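# Put the cart parcel upright into the desk row's gap

## Task

Three parcels sit in a line on the desk with one empty slot between two of them. Take the parcel that is on the cart and set it in that slot, lined up with the others, with the arrows printed on its sides pointing upward. The three desk parcels must stay where they are and upright (slight shifts are acceptable). The placed parcel must not be lying on its side or leaning, and it must stay in place without the robot's help: open the gripper and move the robot away before finishing.

## Robot and tools

ROBOT. A wheeled base carries a lifting column with a tilting head and two six-joint arms, each ending in a two-finger gripper. Shoulder height S = 0.90 m + column_m. Folded at the start, the robot measures 0.73 m long by 0.62 m wide by S + 0.43 m tall, and its front lies 0.40 m ahead of the column. The base can only drive forward/back and turn in place; it has no sideways motion.

FRAMES. Base frame: origin on the floor below the column, centred between the drive wheels; x forward, y left, z up. left_hand and right_hand are reported in this frame as the point where the fingers join (tips are 8 mm further). A hand's z axis runs along the fingers (quat_wxyz maps (0,0,1) onto it); its y axis runs across the opening. The odometry frame is the base frame as it was when the scene began; base_odometry counts wheel turns only, so slip shows up as travel. Heading is in radians, left positive, -3.142 to 3.142.

TOOLS.
- execute_actions: "actions" is a list holding one action or none (none just reports state and images). An action may contain:
  "base": exactly one relative move from where the base last measured itself: {"translate_m": d}, metres, forward positive, -3 to 3; or {"rotate_rad": d}, radians, counter-clockwise seen from above positive, -3.2 to 3.2.
  "joints": one object keyed by joint name, each value an absolute target. column_m 0 to 0.8 m; head_tilt_rad -0.61 to 1.308 (positive looks down); for each side (left_/right_): joint1_rad -2.879 to 2.879, joint2_rad 0 to 3.141, joint3_rad 0 to 3.019, joint4_rad -1.692 to 1.57, joint5_rad -1.57 to 1.57 (sideways hand swing, positive toward robot's right), joint6_rad -2.094 to 2.094 (hand roll, clockwise seen from behind positive), gripper_m 0 to 0.093 (fingertip gap in metres).
  "speeds": caps for this action only: translate_m 0.05 to 0.8 m/s, rotate_rad 0.1 to 1 rad/s (top values are default). Speeds do not slow arms.
  "cameras": list of cam_head_left, cam_head_right, cam_left_wrist, cam_right_wrist, nav_camera or "all"; omitted/null means all, [] means none.
  Base, column and arms start together and may finish at different times. Unknown keys or out-of-range values make the whole call rejected with nothing moving; so does a base move needing over 8.667 s. Actions end within 15 s. Anything you leave out may still be driving toward its previous target.
- wait: seconds 0 to 10; commands nothing and returns state and images.
- zoom_image: camera name and region [x0, y0, x1, y1] in pixels from the top-left corner of that camera's latest full image, at most 504 by 504.
- finished_scene: scene number; call it only after the parcel sits correctly and the robot has let go and backed off. It cannot be undone.
If a result reports a stop, later motion calls in the same reply are skipped.

ARM GEOMETRY (approximate). With left_joint1_rad at -1.57 or right_joint1_rad at 1.57 and joints 5 and 6 at 0, an arm moves in a forward-facing vertical plane 0.23 m left or right of the column. Let a = joint2 - 0.35, b = 1.05 + joint2 - joint3, c = b - joint4 (c = 1.57 means fingers pointing straight down). Hand point: ahead = 0.12 + 0.39 sin a + 0.38 cos b + 0.25 cos c; height = S + 0.39 cos a - 0.38 sin b - 0.25 sin c. Example: joints 2,3,4 = 0.93, 0.78, 0.14 gives 0.60 m ahead, 0.25 m under S. Real hands usually sit up to ~5 cm lower and nearer the column (up to ~12 cm under heavy or distant loads); trust the reported hand positions. Reach is about 1 m from the shoulder. Fingers-down load guide: 3.2 kg at ~0.4 m ahead and 0.3-0.7 m under S; 2 kg out to 0.6 m; 1 kg out to 0.8 m. Below 0.4 m height the base housing blocks hands nearer than 0.45 m ahead. A gripper holds roughly 2-6 kg.

GRIPPER. Fingers are 7 cm long; the body behind is 10 cm wide, 7 cm thick. To grasp, command a gap smaller than the object; "off_target" is then expected. A reported gap staying 0.002 m or more above the target means something is held.

RESULT LINES. base_status/joint_status: "done" (within tolerance; for the base it means the wheels turned the full amount, slip included), "off_target" (stopped short, may still push), "contact_stop" (column or base halted by contact and holds there), "time_out", "not_followed". "joint command not followed" plus a "cause:" line means a safety check withheld that arm's targets because it would get near the other arm, itself, the upper body or an obstacle; back the moved joints off by 0.05 rad or more, or move the other arm. on_its_own lists uncommanded behaviour; "held at" is the held target, not the position. motor_effort lists left_wheel and right_wheel in percent (bracket = peak), positive pushing forward. wheel_motors_off = 1 means the wheels were shut off after ~3 s of hard pushing. If turned_by_wheels and turned_by_imu disagree by over ~4% and at least 0.05 rad, the base slipped or hit something. base_tilt is in degrees. Joint torques are noisy raw drive outputs. MOTOR HOT warns at 85 °C; an OVER-TEMPERATURE FAULT drops that arm.

COLUMN. Going down, it halts with contact_stop when a hand or its load touches something, may still sink up to 0.15-0.2 m, and refuses to descend again until raised 0.2 m. After the base backs an arm off something it pressed, the column will not start down.

CAMERAS. Head cameras sit 0.91-1.03 m + column_m up, looking down by about head_tilt_rad. Wrist cameras look along the fingers, angled 0.62 rad toward the hand's +x; with fingers down and arm forward they look back toward the robot; closed fingertips are at image centre. nav_camera is at the base front, 0.23 m up.

AVOID. Never let the arms strike or press on each other. Approach contacts in ~0.05 rad steps from your last target (tiny changes may not move a joint at all). Don't knock the desk parcels, drop or tilt the cart parcel, or push hard with base or arms; if a blocked arm keeps straining, resend its current joint positions as targets. A desk top between 0.30 m high and 0.26 m under S can slide over the housing into the column; if the base stalls, reverse 0.05 m before retrying or turning.

Each tool is called after ">>>" in YAML: its name, and indented under it one key for each argument.

## Session

>>> execute_actions:
  actions: []

Scene clock: 0.00 s.
Joint torques (N m, as the arm reports them, + toward a larger angle): no reading
base_odometry: x=+0.000 y=+0.000 heading=+0.000 (m, m, rad; odometry frame)
turned_by_wheels: +0.000 (rad since the last result)
turned_by_imu: +0.000 (rad since the last result)
base_tilt: forward=+0.1 right=-0.1 (deg)
base_status: not commanded
joint_positions: column_m=+0.557 head_tilt_rad=+0.895 left_joint1_rad=-1.571 left_joint2_rad=+0.873 left_joint3_rad=+0.364 left_joint4_rad=-0.921 left_joint5_rad=-0.027 left_joint6_rad=+0.029 left_gripper_m=+0.095 right_joint1_rad=+1.573 right_joint2_rad=+0.900 right_joint3_rad=+0.419 right_joint4_rad=-0.902 right_joint5_rad=+0.054 right_joint6_rad=+0.041 right_gripper_m=+0.094
joint_status: not commanded
wheel_motors_off: 0
motor_effort: left_wheel=+4 right_wheel=+2 (%)
left_hand: x=+0.1295 y=+0.2291 z=+1.2583 quat_wxyz=(+0.438, -0.019, -0.899, -0.006) (m; base frame)
right_hand: x=+0.1564 y=-0.2343 z=+1.2444 quat_wxyz=(+0.416, -0.007, -0.909, +0.033) (m; base frame)
pictures: cam_head_left, cam_head_right, cam_left_wrist, cam_right_wrist, nav_camera
Images, in order (width x height): cam_head_left 896x504, cam_head_right 896x504, cam_left_wrist 504x504, cam_right_wrist 504x504, nav_camera 896x504.

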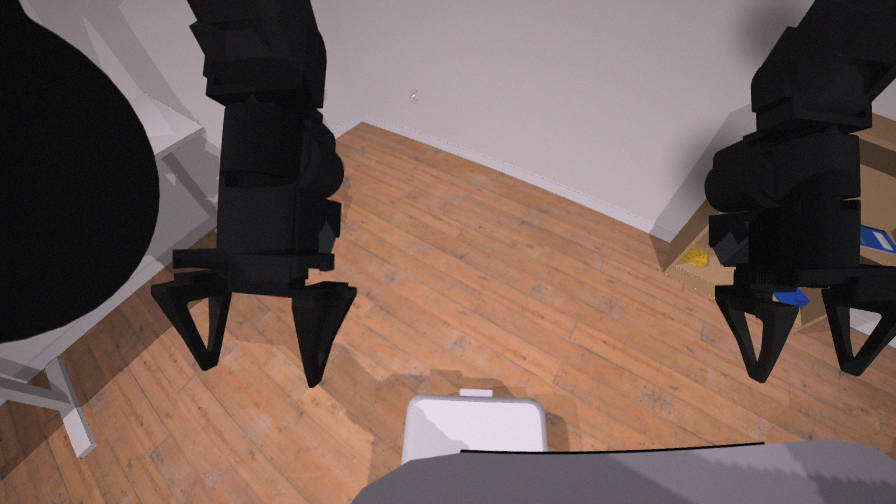

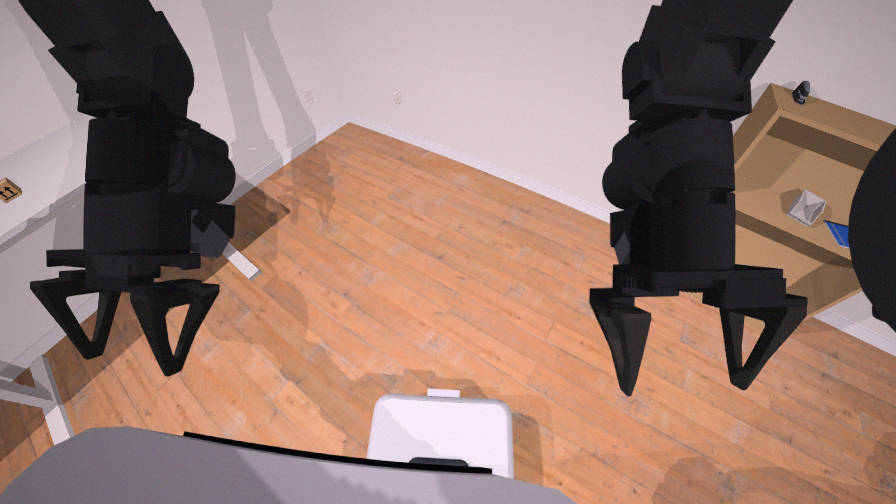

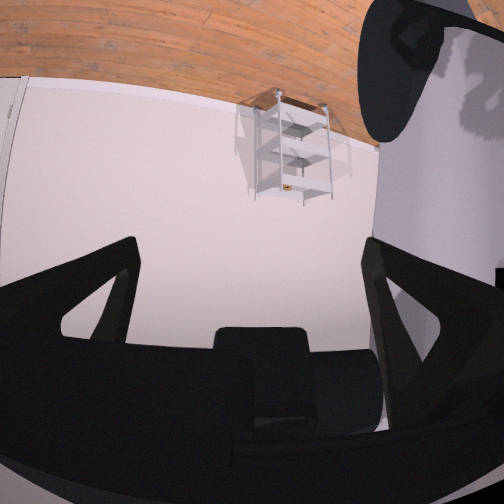

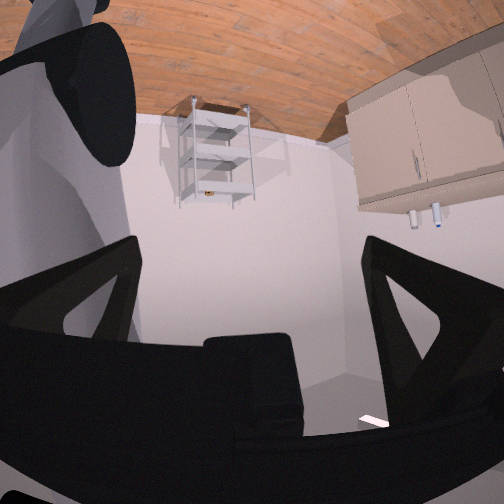

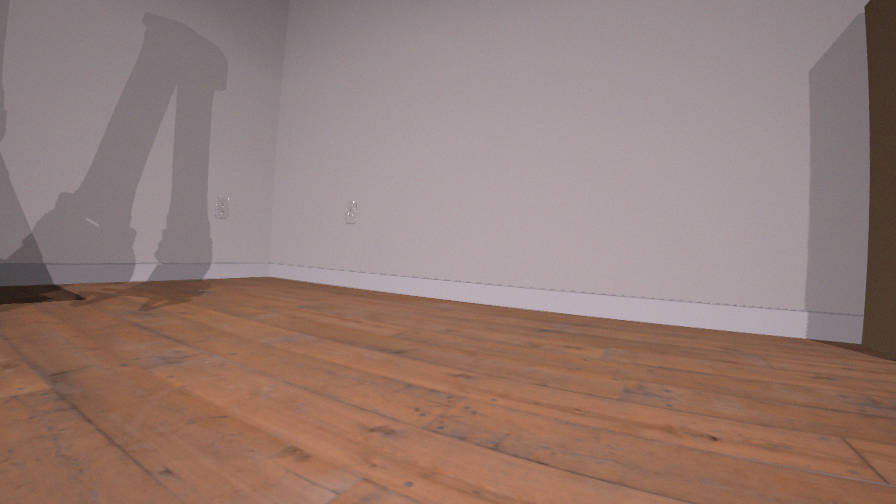

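Cart is directly behind. Look at the desk on the way.

>>> execute_actions:
  actions:
    - {"base":{"rotate_rad":1.05},"joints":{"head_tilt_rad":0.6}}
  cameras: ["cam_head_left","cam_head_right","nav_camera"]

>>> zoom_image:
  camera: "cam_head_left"
  region: [330,120,700,330]

>>> execute_actions:
  actions:
    - {"base":{"rotate_rad":2.09}}
  cameras: ["cam_head_left","cam_head_right","nav_camera"]

Scene clock: 4.53 s.
Joint torques (N m, as the arm reports them, + toward a larger angle): left_arm=[-0.17 -6.97 -1.04 -1.63 -0.14  0.05] | right_arm=[ 0.1  -9.13 -1.11 -1.28 -0.03  0.09]
base_odometry: x=+0.000 y=+0.000 heading=+1.049 (m, m, rad; odometry frame)
turned_by_wheels: +1.049 (rad since the last result)
turned_by_imu: +1.032 (rad since the last result)
base_tilt: forward=-0.1 right=+0.0 (deg)
base_status: done
joint_positions: column_m=+0.557 head_tilt_rad=+0.618 left_joint1_rad=-1.571 left_joint2_rad=+0.873 left_joint3_rad=+0.364 left_joint4_rad=-0.921 left_joint5_rad=-0.027 left_joint6_rad=+0.029 left_gripper_m=+0.095 right_joint1_rad=+1.573 right_joint2_rad=+0.900 right_joint3_rad=+0.419 right_joint4_rad=-0.902 right_joint5_rad=+0.054 right_joint6_rad=+0.041 right_gripper_m=+0.094
joint_status: all done
wheel_motors_off: 0
motor_effort: left_wheel=-4(39) right_wheel=+4(26) (%)
left_hand: x=+0.1295 y=+0.2291 z=+1.2583 quat_wxyz=(+0.438, -0.019, -0.899, -0.006) (m; base frame)
right_hand: x=+0.1564 y=-0.2343 z=+1.2444 quat_wxyz=(+0.416, -0.007, -0.909, +0.033) (m; base frame)
pictures: cam_head_left, cam_head_right, nav_camera
Images, in order (width x height): cam_head_left 896x504, cam_head_right 896x504, nav_camera 896x504.

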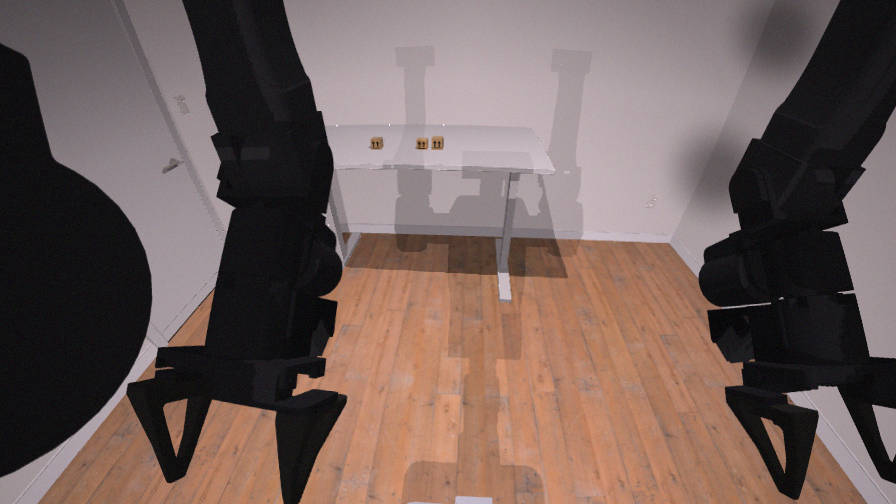

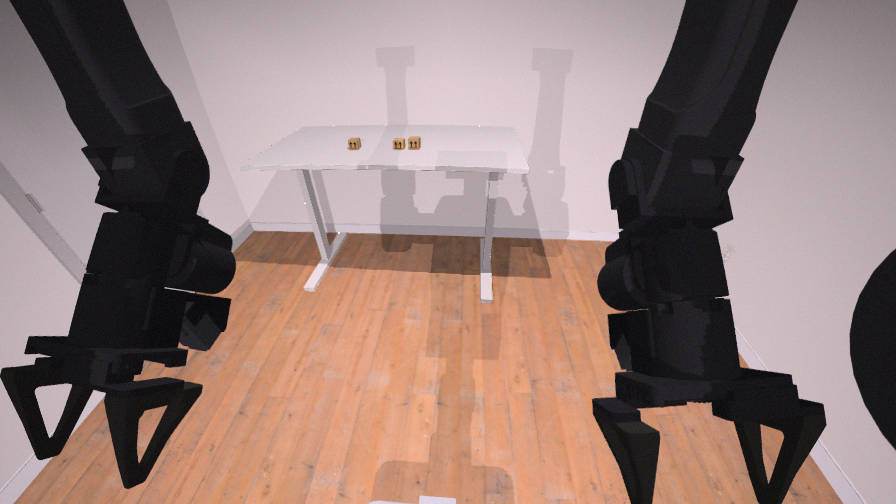

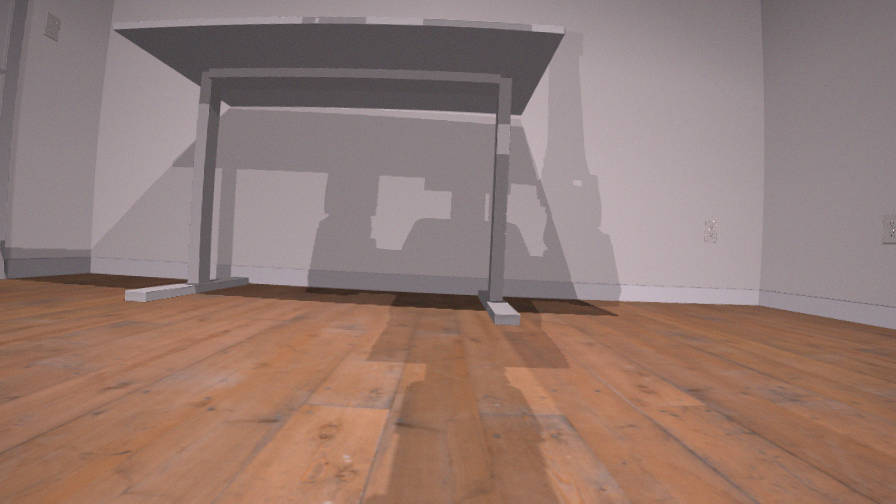

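Region (330, 120, 700, 330) of cam_head_left's 896x504 image, scaled by 1.362, with more detail than that image has; it fills the top 286 rows of this view, and the rest is white.

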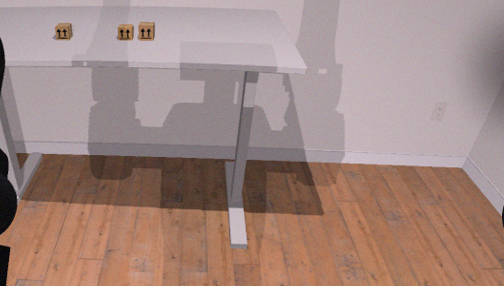

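Scene clock: 8.17 s.
Joint torques (N m, as the arm reports them, + toward a larger angle): left_arm=[-0.17 -7.01 -1.1  -1.63 -0.14  0.07] | right_arm=[ 0.11 -9.61 -1.07 -1.17  0.01  0.12]
base_odometry: x=+0.000 y=+0.000 heading=+3.138 (m, m, rad; odometry frame)
turned_by_wheels: +2.089 (rad since the last result)
turned_by_imu: +2.060 (rad since the last result)
base_tilt: forward=+0.1 right=-0.1 (deg)
base_status: done
joint_positions: column_m=+0.557 head_tilt_rad=+0.618 left_joint1_rad=-1.571 left_joint2_rad=+0.873 left_joint3_rad=+0.364 left_joint4_rad=-0.921 left_joint5_rad=-0.027 left_joint6_rad=+0.029 left_gripper_m=+0.095 right_joint1_rad=+1.573 right_joint2_rad=+0.900 right_joint3_rad=+0.419 right_joint4_rad=-0.902 right_joint5_rad=+0.054 right_joint6_rad=+0.041 right_gripper_m=+0.094
joint_status: not commanded
wheel_motors_off: 0
motor_effort: left_wheel=-4(23) right_wheel=+4(26) (%)
left_hand: x=+0.1295 y=+0.2291 z=+1.2583 quat_wxyz=(+0.438, -0.019, -0.899, -0.006) (m; base frame)
right_hand: x=+0.1564 y=-0.2343 z=+1.2444 quat_wxyz=(+0.416, -0.007, -0.909, +0.033) (m; base frame)
pictures: cam_head_left, cam_head_right, nav_camera
Images, in order (width x height): cam_head_left 896x504, cam_head_right 896x504, nav_camera 896x504.

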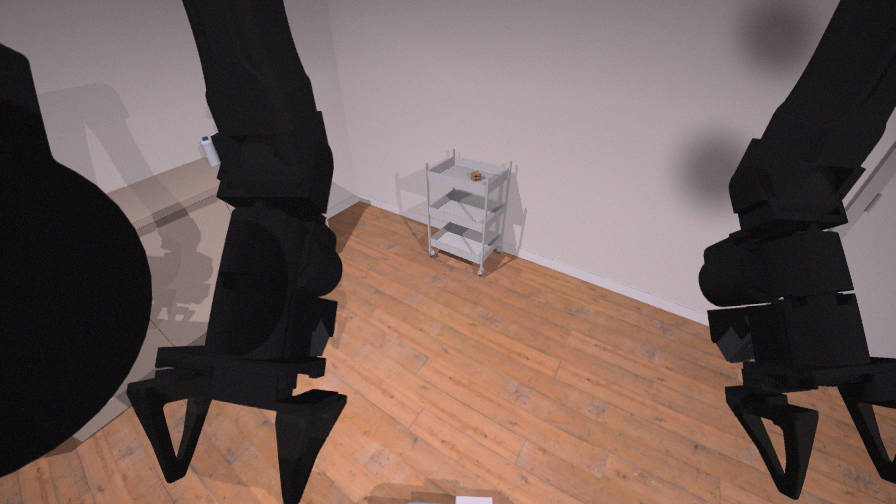

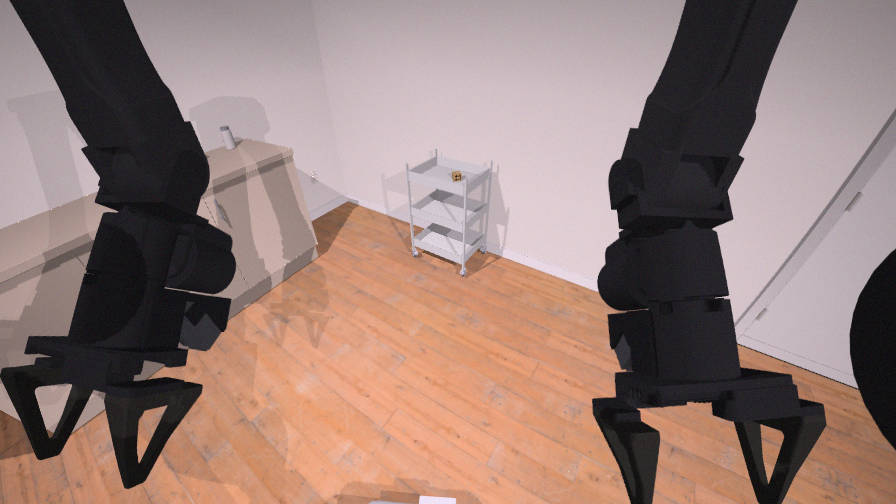

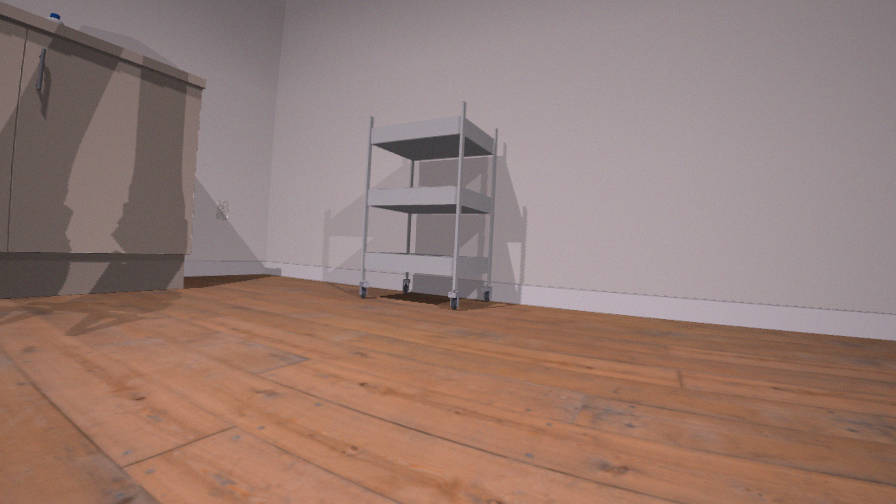

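>>> execute_actions:
  actions:
    - {"base":{"translate_m":1.0},"joints":{"head_tilt_rad":0.8}}
  cameras: ["cam_head_left","cam_head_right","nav_camera"]

>>> zoom_image:
  camera: "cam_head_left"
  region: [400,120,580,280]

Scene clock: 13.93 s.
Joint torques (N m, as the arm reports them, + toward a larger angle): left_arm=[-0.28 -6.84 -0.91 -1.63 -0.14  0.06] | right_arm=[ 0.09 -9.49 -1.07 -1.21 -0.02  0.13]
base_odometry: x=-1.000 y=+0.003 heading=+3.138 (m, m, rad; odometry frame)
turned_by_wheels: +0.000 (rad since the last result)
turned_by_imu: +0.004 (rad since the last result)
base_tilt: forward=+0.0 right=-0.1 (deg)
base_status: done
joint_positions: column_m=+0.557 head_tilt_rad=+0.802 left_joint1_rad=-1.571 left_joint2_rad=+0.873 left_joint3_rad=+0.365 left_joint4_rad=-0.921 left_joint5_rad=-0.027 left_joint6_rad=+0.029 left_gripper_m=+0.095 right_joint1_rad=+1.573 right_joint2_rad=+0.900 right_joint3_rad=+0.420 right_joint4_rad=-0.902 right_joint5_rad=+0.054 right_joint6_rad=+0.041 right_gripper_m=+0.094
joint_status: all done
wheel_motors_off: 0
motor_effort: left_wheel=+0(36) right_wheel=+0(48) (%)
left_hand: x=+0.1299 y=+0.2291 z=+1.2582 quat_wxyz=(+0.438, -0.019, -0.899, -0.006) (m; base frame)
right_hand: x=+0.1569 y=-0.2343 z=+1.2443 quat_wxyz=(+0.415, -0.007, -0.909, +0.033) (m; base frame)
pictures: cam_head_left, cam_head_right, nav_camera
Images, in order (width x height): cam_head_left 896x504, cam_head_right 896x504, nav_camera 896x504.

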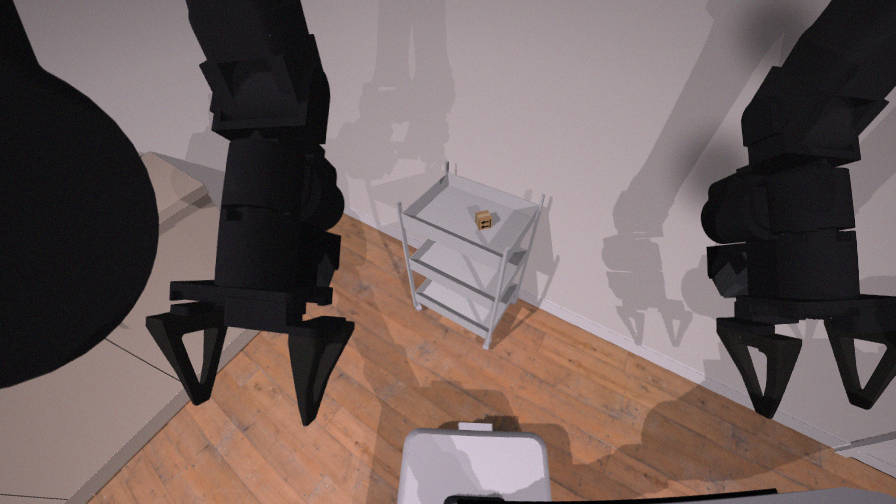

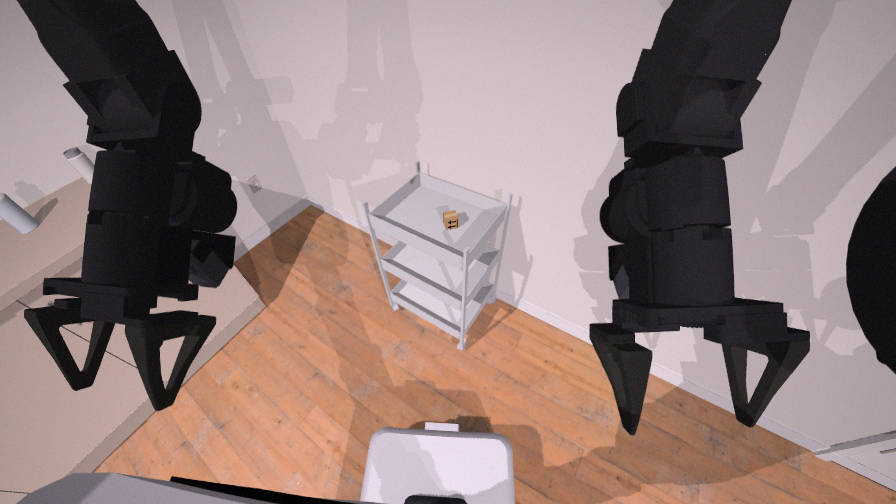

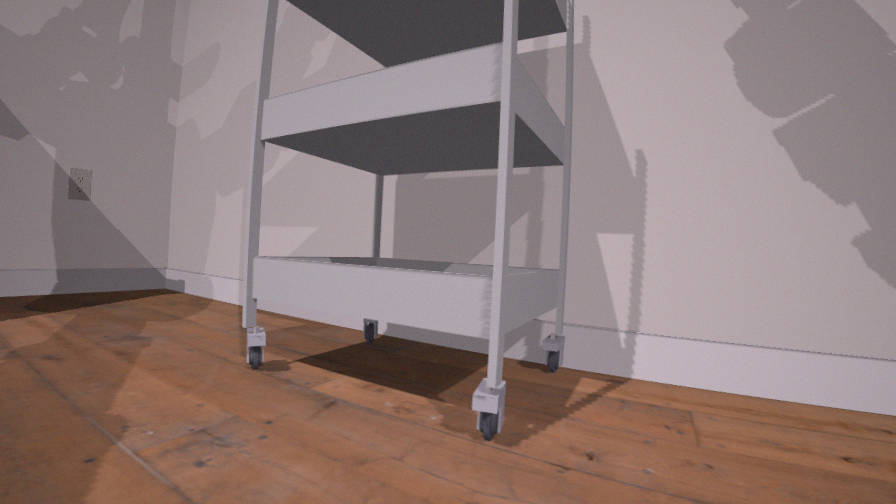

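Region (400, 120, 580, 280) of cam_head_left's 896x504 image, scaled by 2.800, with more detail than that image has.

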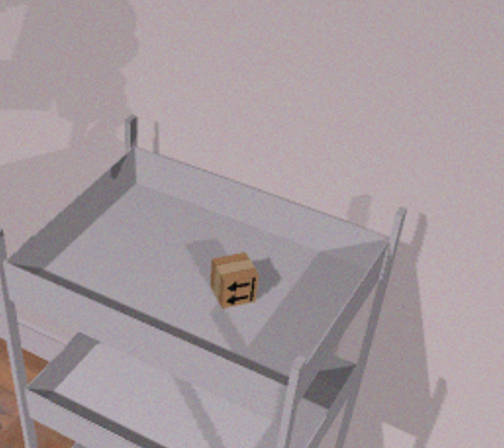

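>>> execute_actions:
  actions:
    - {"base":{"rotate_rad":0.27},"joints":{"column_m":0.62,"right_joint2_rad":1.75,"right_joint3_rad":1.66,"right_joint4_rad":-0.4,"right_joint5_rad":0.4,"right_joint6_rad":-1.6,"head_tilt_rad":0.95}}
  cameras: []

>>> execute_actions:
  actions:
    - {"base":{"translate_m":0.3}}
  cameras: ["cam_head_left","cam_head_right","cam_right_wrist"]

Scene clock: 21.10 s.
Joint torques (N m, as the arm reports them, + toward a larger angle): left_arm=[-0.08 -7.34 -0.9  -1.62 -0.13  0.04] | right_arm=[ -0.45 -22.94   4.64   0.45   0.26  -0.03]
base_odometry: x=-1.000 y=+0.003 heading=-2.876 (m, m, rad; odometry frame)
turned_by_wheels: +0.269 (rad since the last result)
turned_by_imu: +0.263 (rad since the last result)
base_tilt: forward=+0.1 right=+0.1 (deg)
base_status: done
joint_positions: column_m=+0.620 head_tilt_rad=+0.950 left_joint1_rad=-1.571 left_joint2_rad=+0.873 left_joint3_rad=+0.365 left_joint4_rad=-0.921 left_joint5_rad=-0.027 left_joint6_rad=+0.029 left_gripper_m=+0.095 right_joint1_rad=+1.573 right_joint2_rad=+1.745 right_joint3_rad=+1.659 right_joint4_rad=-0.403 right_joint5_rad=+0.398 right_joint6_rad=-1.586 right_gripper_m=+0.094
joint_status: all done
wheel_motors_off: 0
motor_effort: left_wheel=-3(39) right_wheel=+1(40) (%)
left_hand: x=+0.1299 y=+0.2291 z=+1.3213 quat_wxyz=(+0.438, -0.019, -0.899, -0.006) (m; base frame)
right_hand: x=+0.6726 y=-0.2905 z=+1.0093 quat_wxyz=(+0.128, +0.696, -0.690, +0.150) (m; base frame)
pictures: none
No camera images: the call's "cameras" was empty. Leave "cameras" out to get every camera's image.

Scene clock: 23.17 s.
Joint torques (N m, as the arm reports them, + toward a larger angle): left_arm=[-0.31 -7.26 -0.85 -1.63 -0.13  0.06] | right_arm=[ -0.06 -22.61   4.61   0.5    0.26  -0.04]
base_odometry: x=-1.290 y=-0.076 heading=-2.875 (m, m, rad; odometry frame)
turned_by_wheels: +0.001 (rad since the last result)
turned_by_imu: +0.002 (rad since the last result)
base_tilt: forward=+0.2 right=-0.2 (deg)
base_status: done
joint_positions: column_m=+0.620 head_tilt_rad=+0.951 left_joint1_rad=-1.571 left_joint2_rad=+0.873 left_joint3_rad=+0.366 left_joint4_rad=-0.921 left_joint5_rad=-0.027 left_joint6_rad=+0.029 left_gripper_m=+0.095 right_joint1_rad=+1.573 right_joint2_rad=+1.746 right_joint3_rad=+1.657 right_joint4_rad=-0.403 right_joint5_rad=+0.398 right_joint6_rad=-1.586 right_gripper_m=+0.094
joint_status: not commanded
wheel_motors_off: 0
motor_effort: left_wheel=+1(37) right_wheel=-1(40) (%)
left_hand: x=+0.1305 y=+0.2291 z=+1.3211 quat_wxyz=(+0.437, -0.019, -0.899, -0.006) (m; base frame)
right_hand: x=+0.6715 y=-0.2905 z=+1.0088 quat_wxyz=(+0.129, +0.697, -0.690, +0.149) (m; base frame)
pictures: cam_head_left, cam_head_right, cam_right_wrist
Images, in order (width x height): cam_head_left 896x504, cam_head_right 896x504, cam_right_wrist 504x504.

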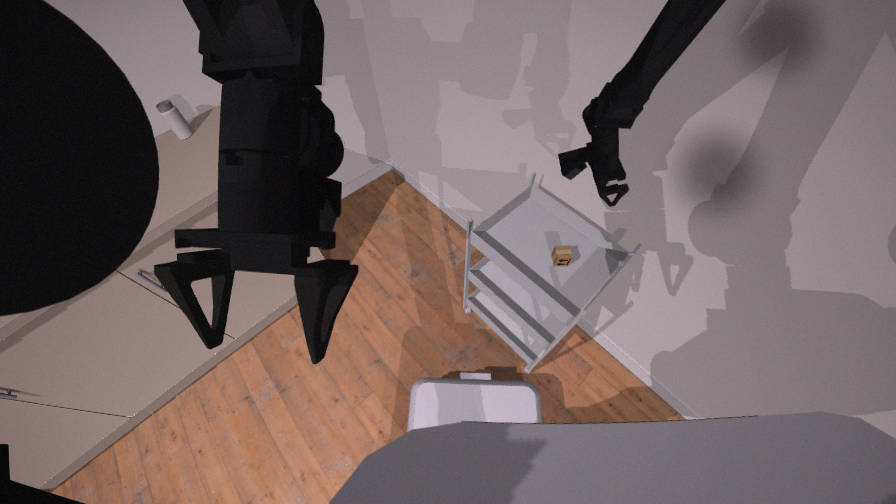

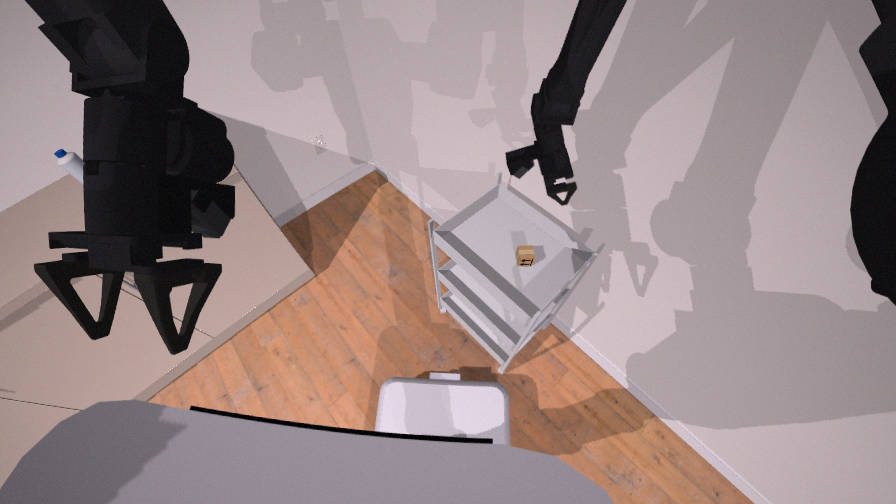

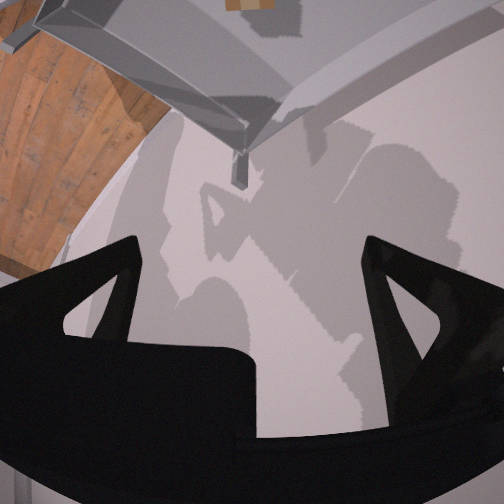

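Nicely aligned. Lower.

>>> execute_actions:
  actions:
    - {"joints":{"column_m":0.42}}
  cameras: ["cam_head_left","cam_head_right","cam_right_wrist"]

Scene clock: 27.87 s.
Joint torques (N m, as the arm reports them, + toward a larger angle): left_arm=[-0.02 -7.02 -1.05 -1.53 -0.14  0.05] | right_arm=[ -0.31 -22.21   4.6    0.58   0.23  -0.05]
base_odometry: x=-1.290 y=-0.076 heading=-2.875 (m, m, rad; odometry frame)
turned_by_wheels: +0.000 (rad since the last result)
turned_by_imu: +0.001 (rad since the last result)
base_tilt: forward=+0.0 right=+0.0 (deg)
base_status: not commanded
joint_positions: column_m=+0.420 head_tilt_rad=+0.951 left_joint1_rad=-1.571 left_joint2_rad=+0.873 left_joint3_rad=+0.366 left_joint4_rad=-0.921 left_joint5_rad=-0.027 left_joint6_rad=+0.029 left_gripper_m=+0.095 right_joint1_rad=+1.573 right_joint2_rad=+1.746 right_joint3_rad=+1.657 right_joint4_rad=-0.403 right_joint5_rad=+0.398 right_joint6_rad=-1.586 right_gripper_m=+0.094
joint_status: all done
wheel_motors_off: 0
motor_effort: left_wheel=+2(2) right_wheel=-2(2) (%)
left_hand: x=+0.1305 y=+0.2291 z=+1.1212 quat_wxyz=(+0.437, -0.019, -0.899, -0.006) (m; base frame)
right_hand: x=+0.6715 y=-0.2905 z=+0.8089 quat_wxyz=(+0.129, +0.697, -0.690, +0.149) (m; base frame)
pictures: cam_head_left, cam_head_right, cam_right_wrist
Images, in order (width x height): cam_head_left 896x504, cam_head_right 896x504, cam_right_wrist 504x504.

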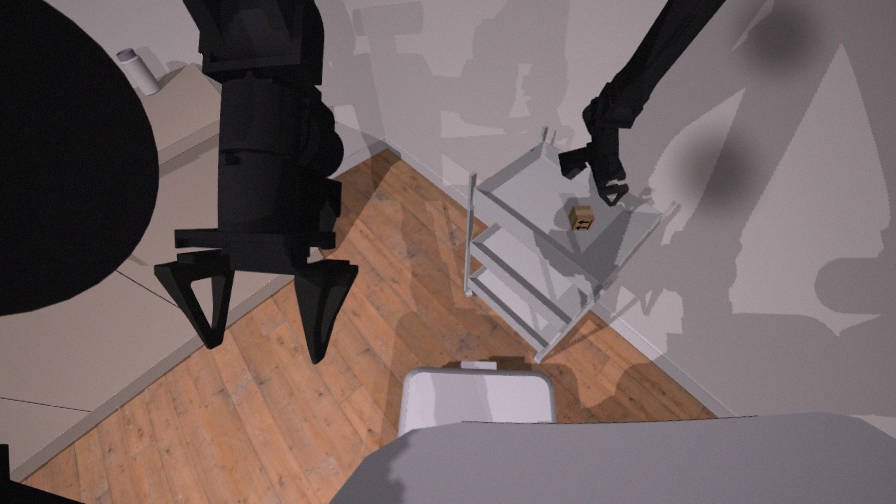

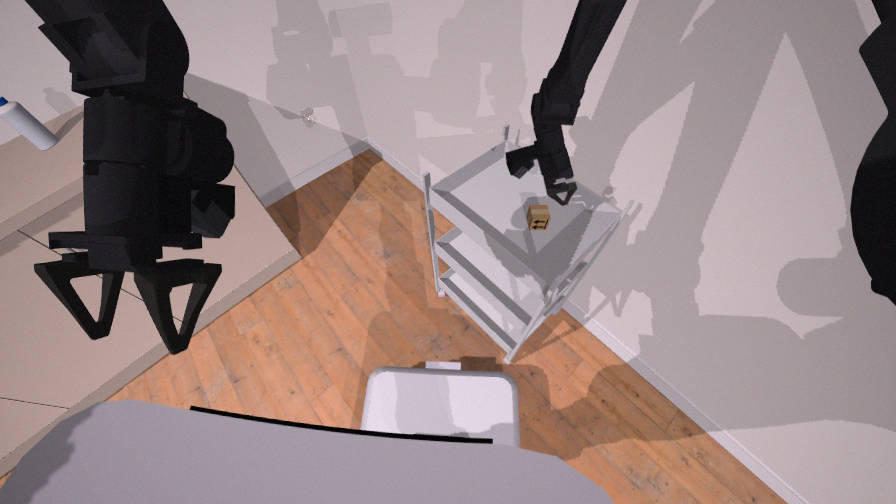

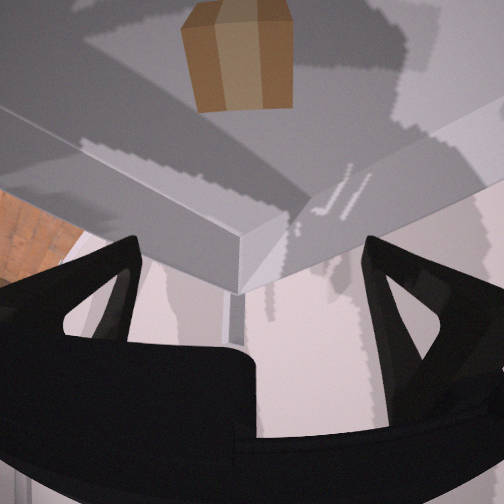

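>>> execute_actions:
  actions:
    - {"base":{"translate_m":-0.008},"joints":{"column_m":0.36,"right_joint1_rad":1.63}}
  cameras: ["cam_head_left","cam_right_wrist"]

Scene clock: 30.87 s.
Joint torques (N m, as the arm reports them, + toward a larger angle): left_arm=[-0.1  -7.05 -0.61 -1.58 -0.14  0.06] | right_arm=[  0.49 -23.06   4.84   0.56   0.18  -0.01]
base_odometry: x=-1.282 y=-0.074 heading=-2.875 (m, m, rad; odometry frame)
turned_by_wheels: +0.000 (rad since the last result)
turned_by_imu: +0.001 (rad since the last result)
base_tilt: forward=+0.0 right=-0.1 (deg)
base_status: done
joint_positions: column_m=+0.360 head_tilt_rad=+0.952 left_joint1_rad=-1.571 left_joint2_rad=+0.872 left_joint3_rad=+0.362 left_joint4_rad=-0.921 left_joint5_rad=-0.027 left_joint6_rad=+0.029 left_gripper_m=+0.095 right_joint1_rad=+1.634 right_joint2_rad=+1.745 right_joint3_rad=+1.655 right_joint4_rad=-0.403 right_joint5_rad=+0.399 right_joint6_rad=-1.586 right_gripper_m=+0.094
joint_status: all done
wheel_motors_off: 0
motor_effort: left_wheel=+0(23) right_wheel=+0(29) (%)
left_hand: x=+0.1283 y=+0.2291 z=+1.0620 quat_wxyz=(+0.439, -0.019, -0.898, -0.006) (m; base frame)
right_hand: x=+0.6717 y=-0.2457 z=+0.7466 quat_wxyz=(+0.110, +0.710, -0.683, +0.133) (m; base frame)
pictures: cam_head_left, cam_right_wrist
Images, in order (width x height): cam_head_left 896x504, cam_right_wrist 504x504.

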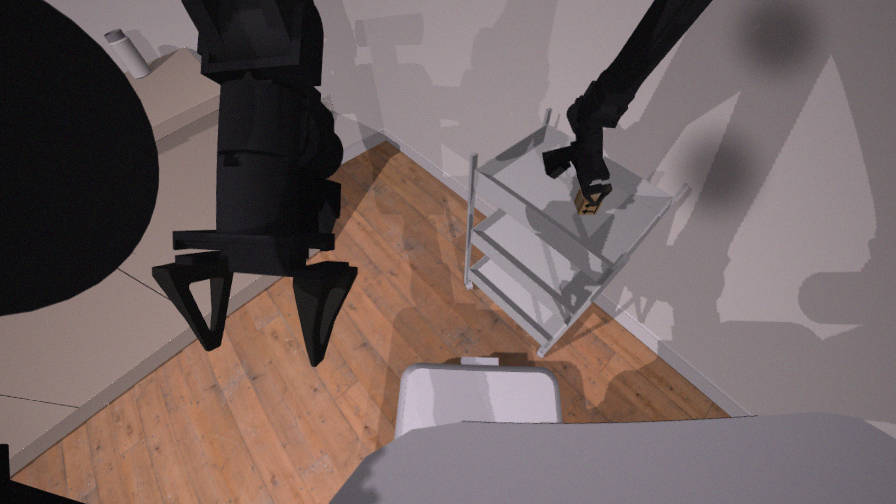

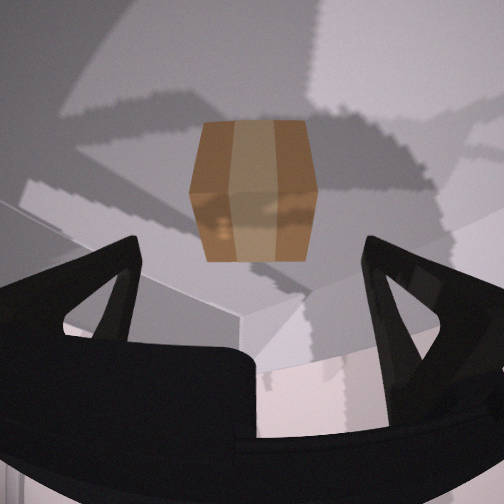

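>>> execute_actions:
  actions:
    - {"joints":{"column_m":0.327}}
  cameras: ["cam_right_wrist"]

>>> execute_actions:
  actions:
    - {"joints":{"right_gripper_m":0.02}}
  cameras: ["cam_head_right","cam_right_wrist"]

Scene clock: 33.20 s.
Joint torques (N m, as the arm reports them, + toward a larger angle): left_arm=[-0.17 -6.98 -0.86 -1.58 -0.14  0.05] | right_arm=[  0.51 -22.47   4.73   0.6    0.18  -0.02]
base_odometry: x=-1.282 y=-0.074 heading=-2.875 (m, m, rad; odometry frame)
turned_by_wheels: +0.000 (rad since the last result)
turned_by_imu: +0.000 (rad since the last result)
base_tilt: forward=+0.0 right=-0.2 (deg)
base_status: not commanded
joint_positions: column_m=+0.327 head_tilt_rad=+0.952 left_joint1_rad=-1.571 left_joint2_rad=+0.872 left_joint3_rad=+0.362 left_joint4_rad=-0.921 left_joint5_rad=-0.027 left_joint6_rad=+0.029 left_gripper_m=+0.095 right_joint1_rad=+1.634 right_joint2_rad=+1.745 right_joint3_rad=+1.655 right_joint4_rad=-0.403 right_joint5_rad=+0.399 right_joint6_rad=-1.586 right_gripper_m=+0.094
joint_status: all done
wheel_motors_off: 0
motor_effort: left_wheel=+0(0) right_wheel=-1(1) (%)
left_hand: x=+0.1283 y=+0.2291 z=+1.0290 quat_wxyz=(+0.439, -0.019, -0.898, -0.006) (m; base frame)
right_hand: x=+0.6717 y=-0.2457 z=+0.7136 quat_wxyz=(+0.110, +0.710, -0.683, +0.133) (m; base frame)
pictures: cam_right_wrist
Images, in order (width x height): cam_right_wrist 504x504.

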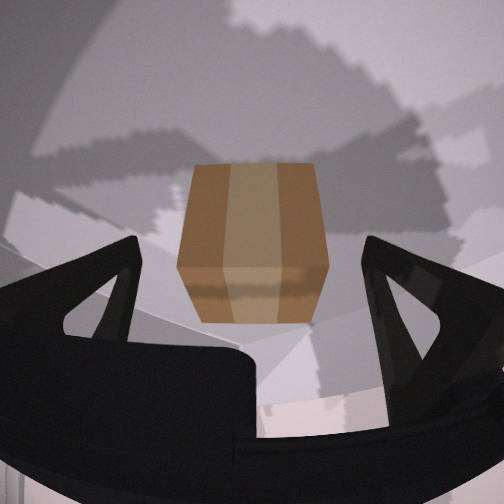

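Scene clock: 33.87 s.
Joint torques (N m, as the arm reports them, + toward a larger angle): left_arm=[-0.29 -7.01 -0.81 -1.64 -0.13  0.05] | right_arm=[  0.22 -22.79   5.01   0.38   0.17  -0.05]
base_odometry: x=-1.282 y=-0.074 heading=-2.875 (m, m, rad; odometry frame)
turned_by_wheels: +0.000 (rad since the last result)
turned_by_imu: +0.000 (rad since the last result)
base_tilt: forward=+0.0 right=-0.1 (deg)
base_status: not commanded
joint_positions: column_m=+0.327 head_tilt_rad=+0.952 left_joint1_rad=-1.571 left_joint2_rad=+0.872 left_joint3_rad=+0.362 left_joint4_rad=-0.921 left_joint5_rad=-0.027 left_joint6_rad=+0.029 left_gripper_m=+0.095 right_joint1_rad=+1.634 right_joint2_rad=+1.745 right_joint3_rad=+1.655 right_joint4_rad=-0.403 right_joint5_rad=+0.399 right_joint6_rad=-1.586 right_gripper_m=+0.049
joint_status: right_gripper_m off_target (ended at +0.049, target +0.020)
wheel_motors_off: 0
motor_effort: left_wheel=+0(0) right_wheel=+0(0) (%)
left_hand: x=+0.1283 y=+0.2291 z=+1.0290 quat_wxyz=(+0.439, -0.019, -0.898, -0.006) (m; base frame)
right_hand: x=+0.6717 y=-0.2457 z=+0.7136 quat_wxyz=(+0.110, +0.710, -0.683, +0.133) (m; base frame)
pictures: cam_head_right, cam_right_wrist
Images, in order (width x height): cam_head_right 896x504, cam_right_wrist 504x504.

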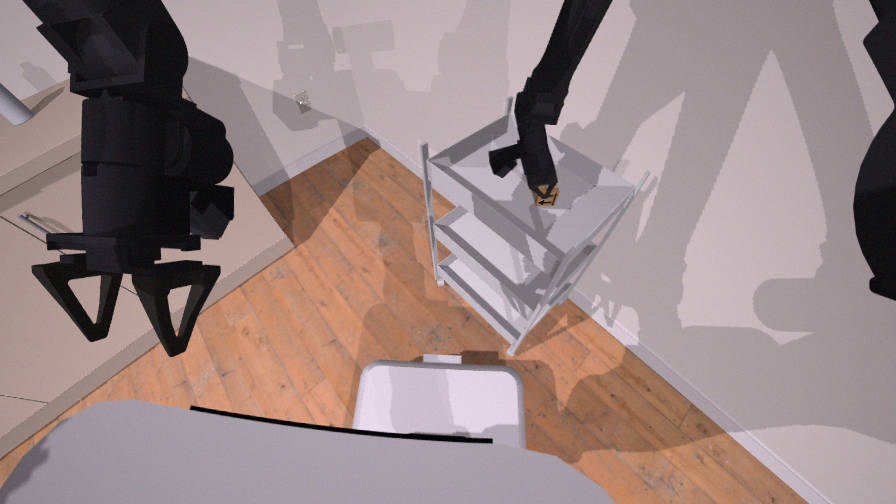

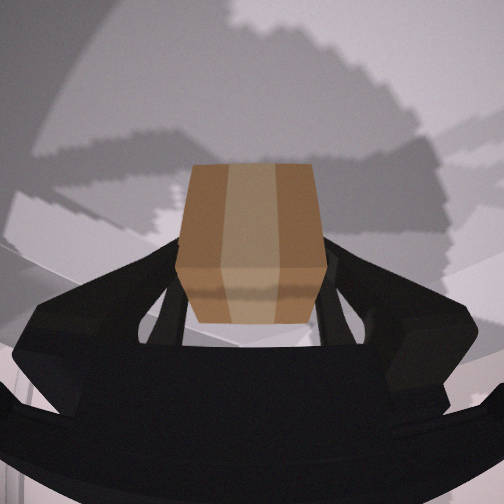

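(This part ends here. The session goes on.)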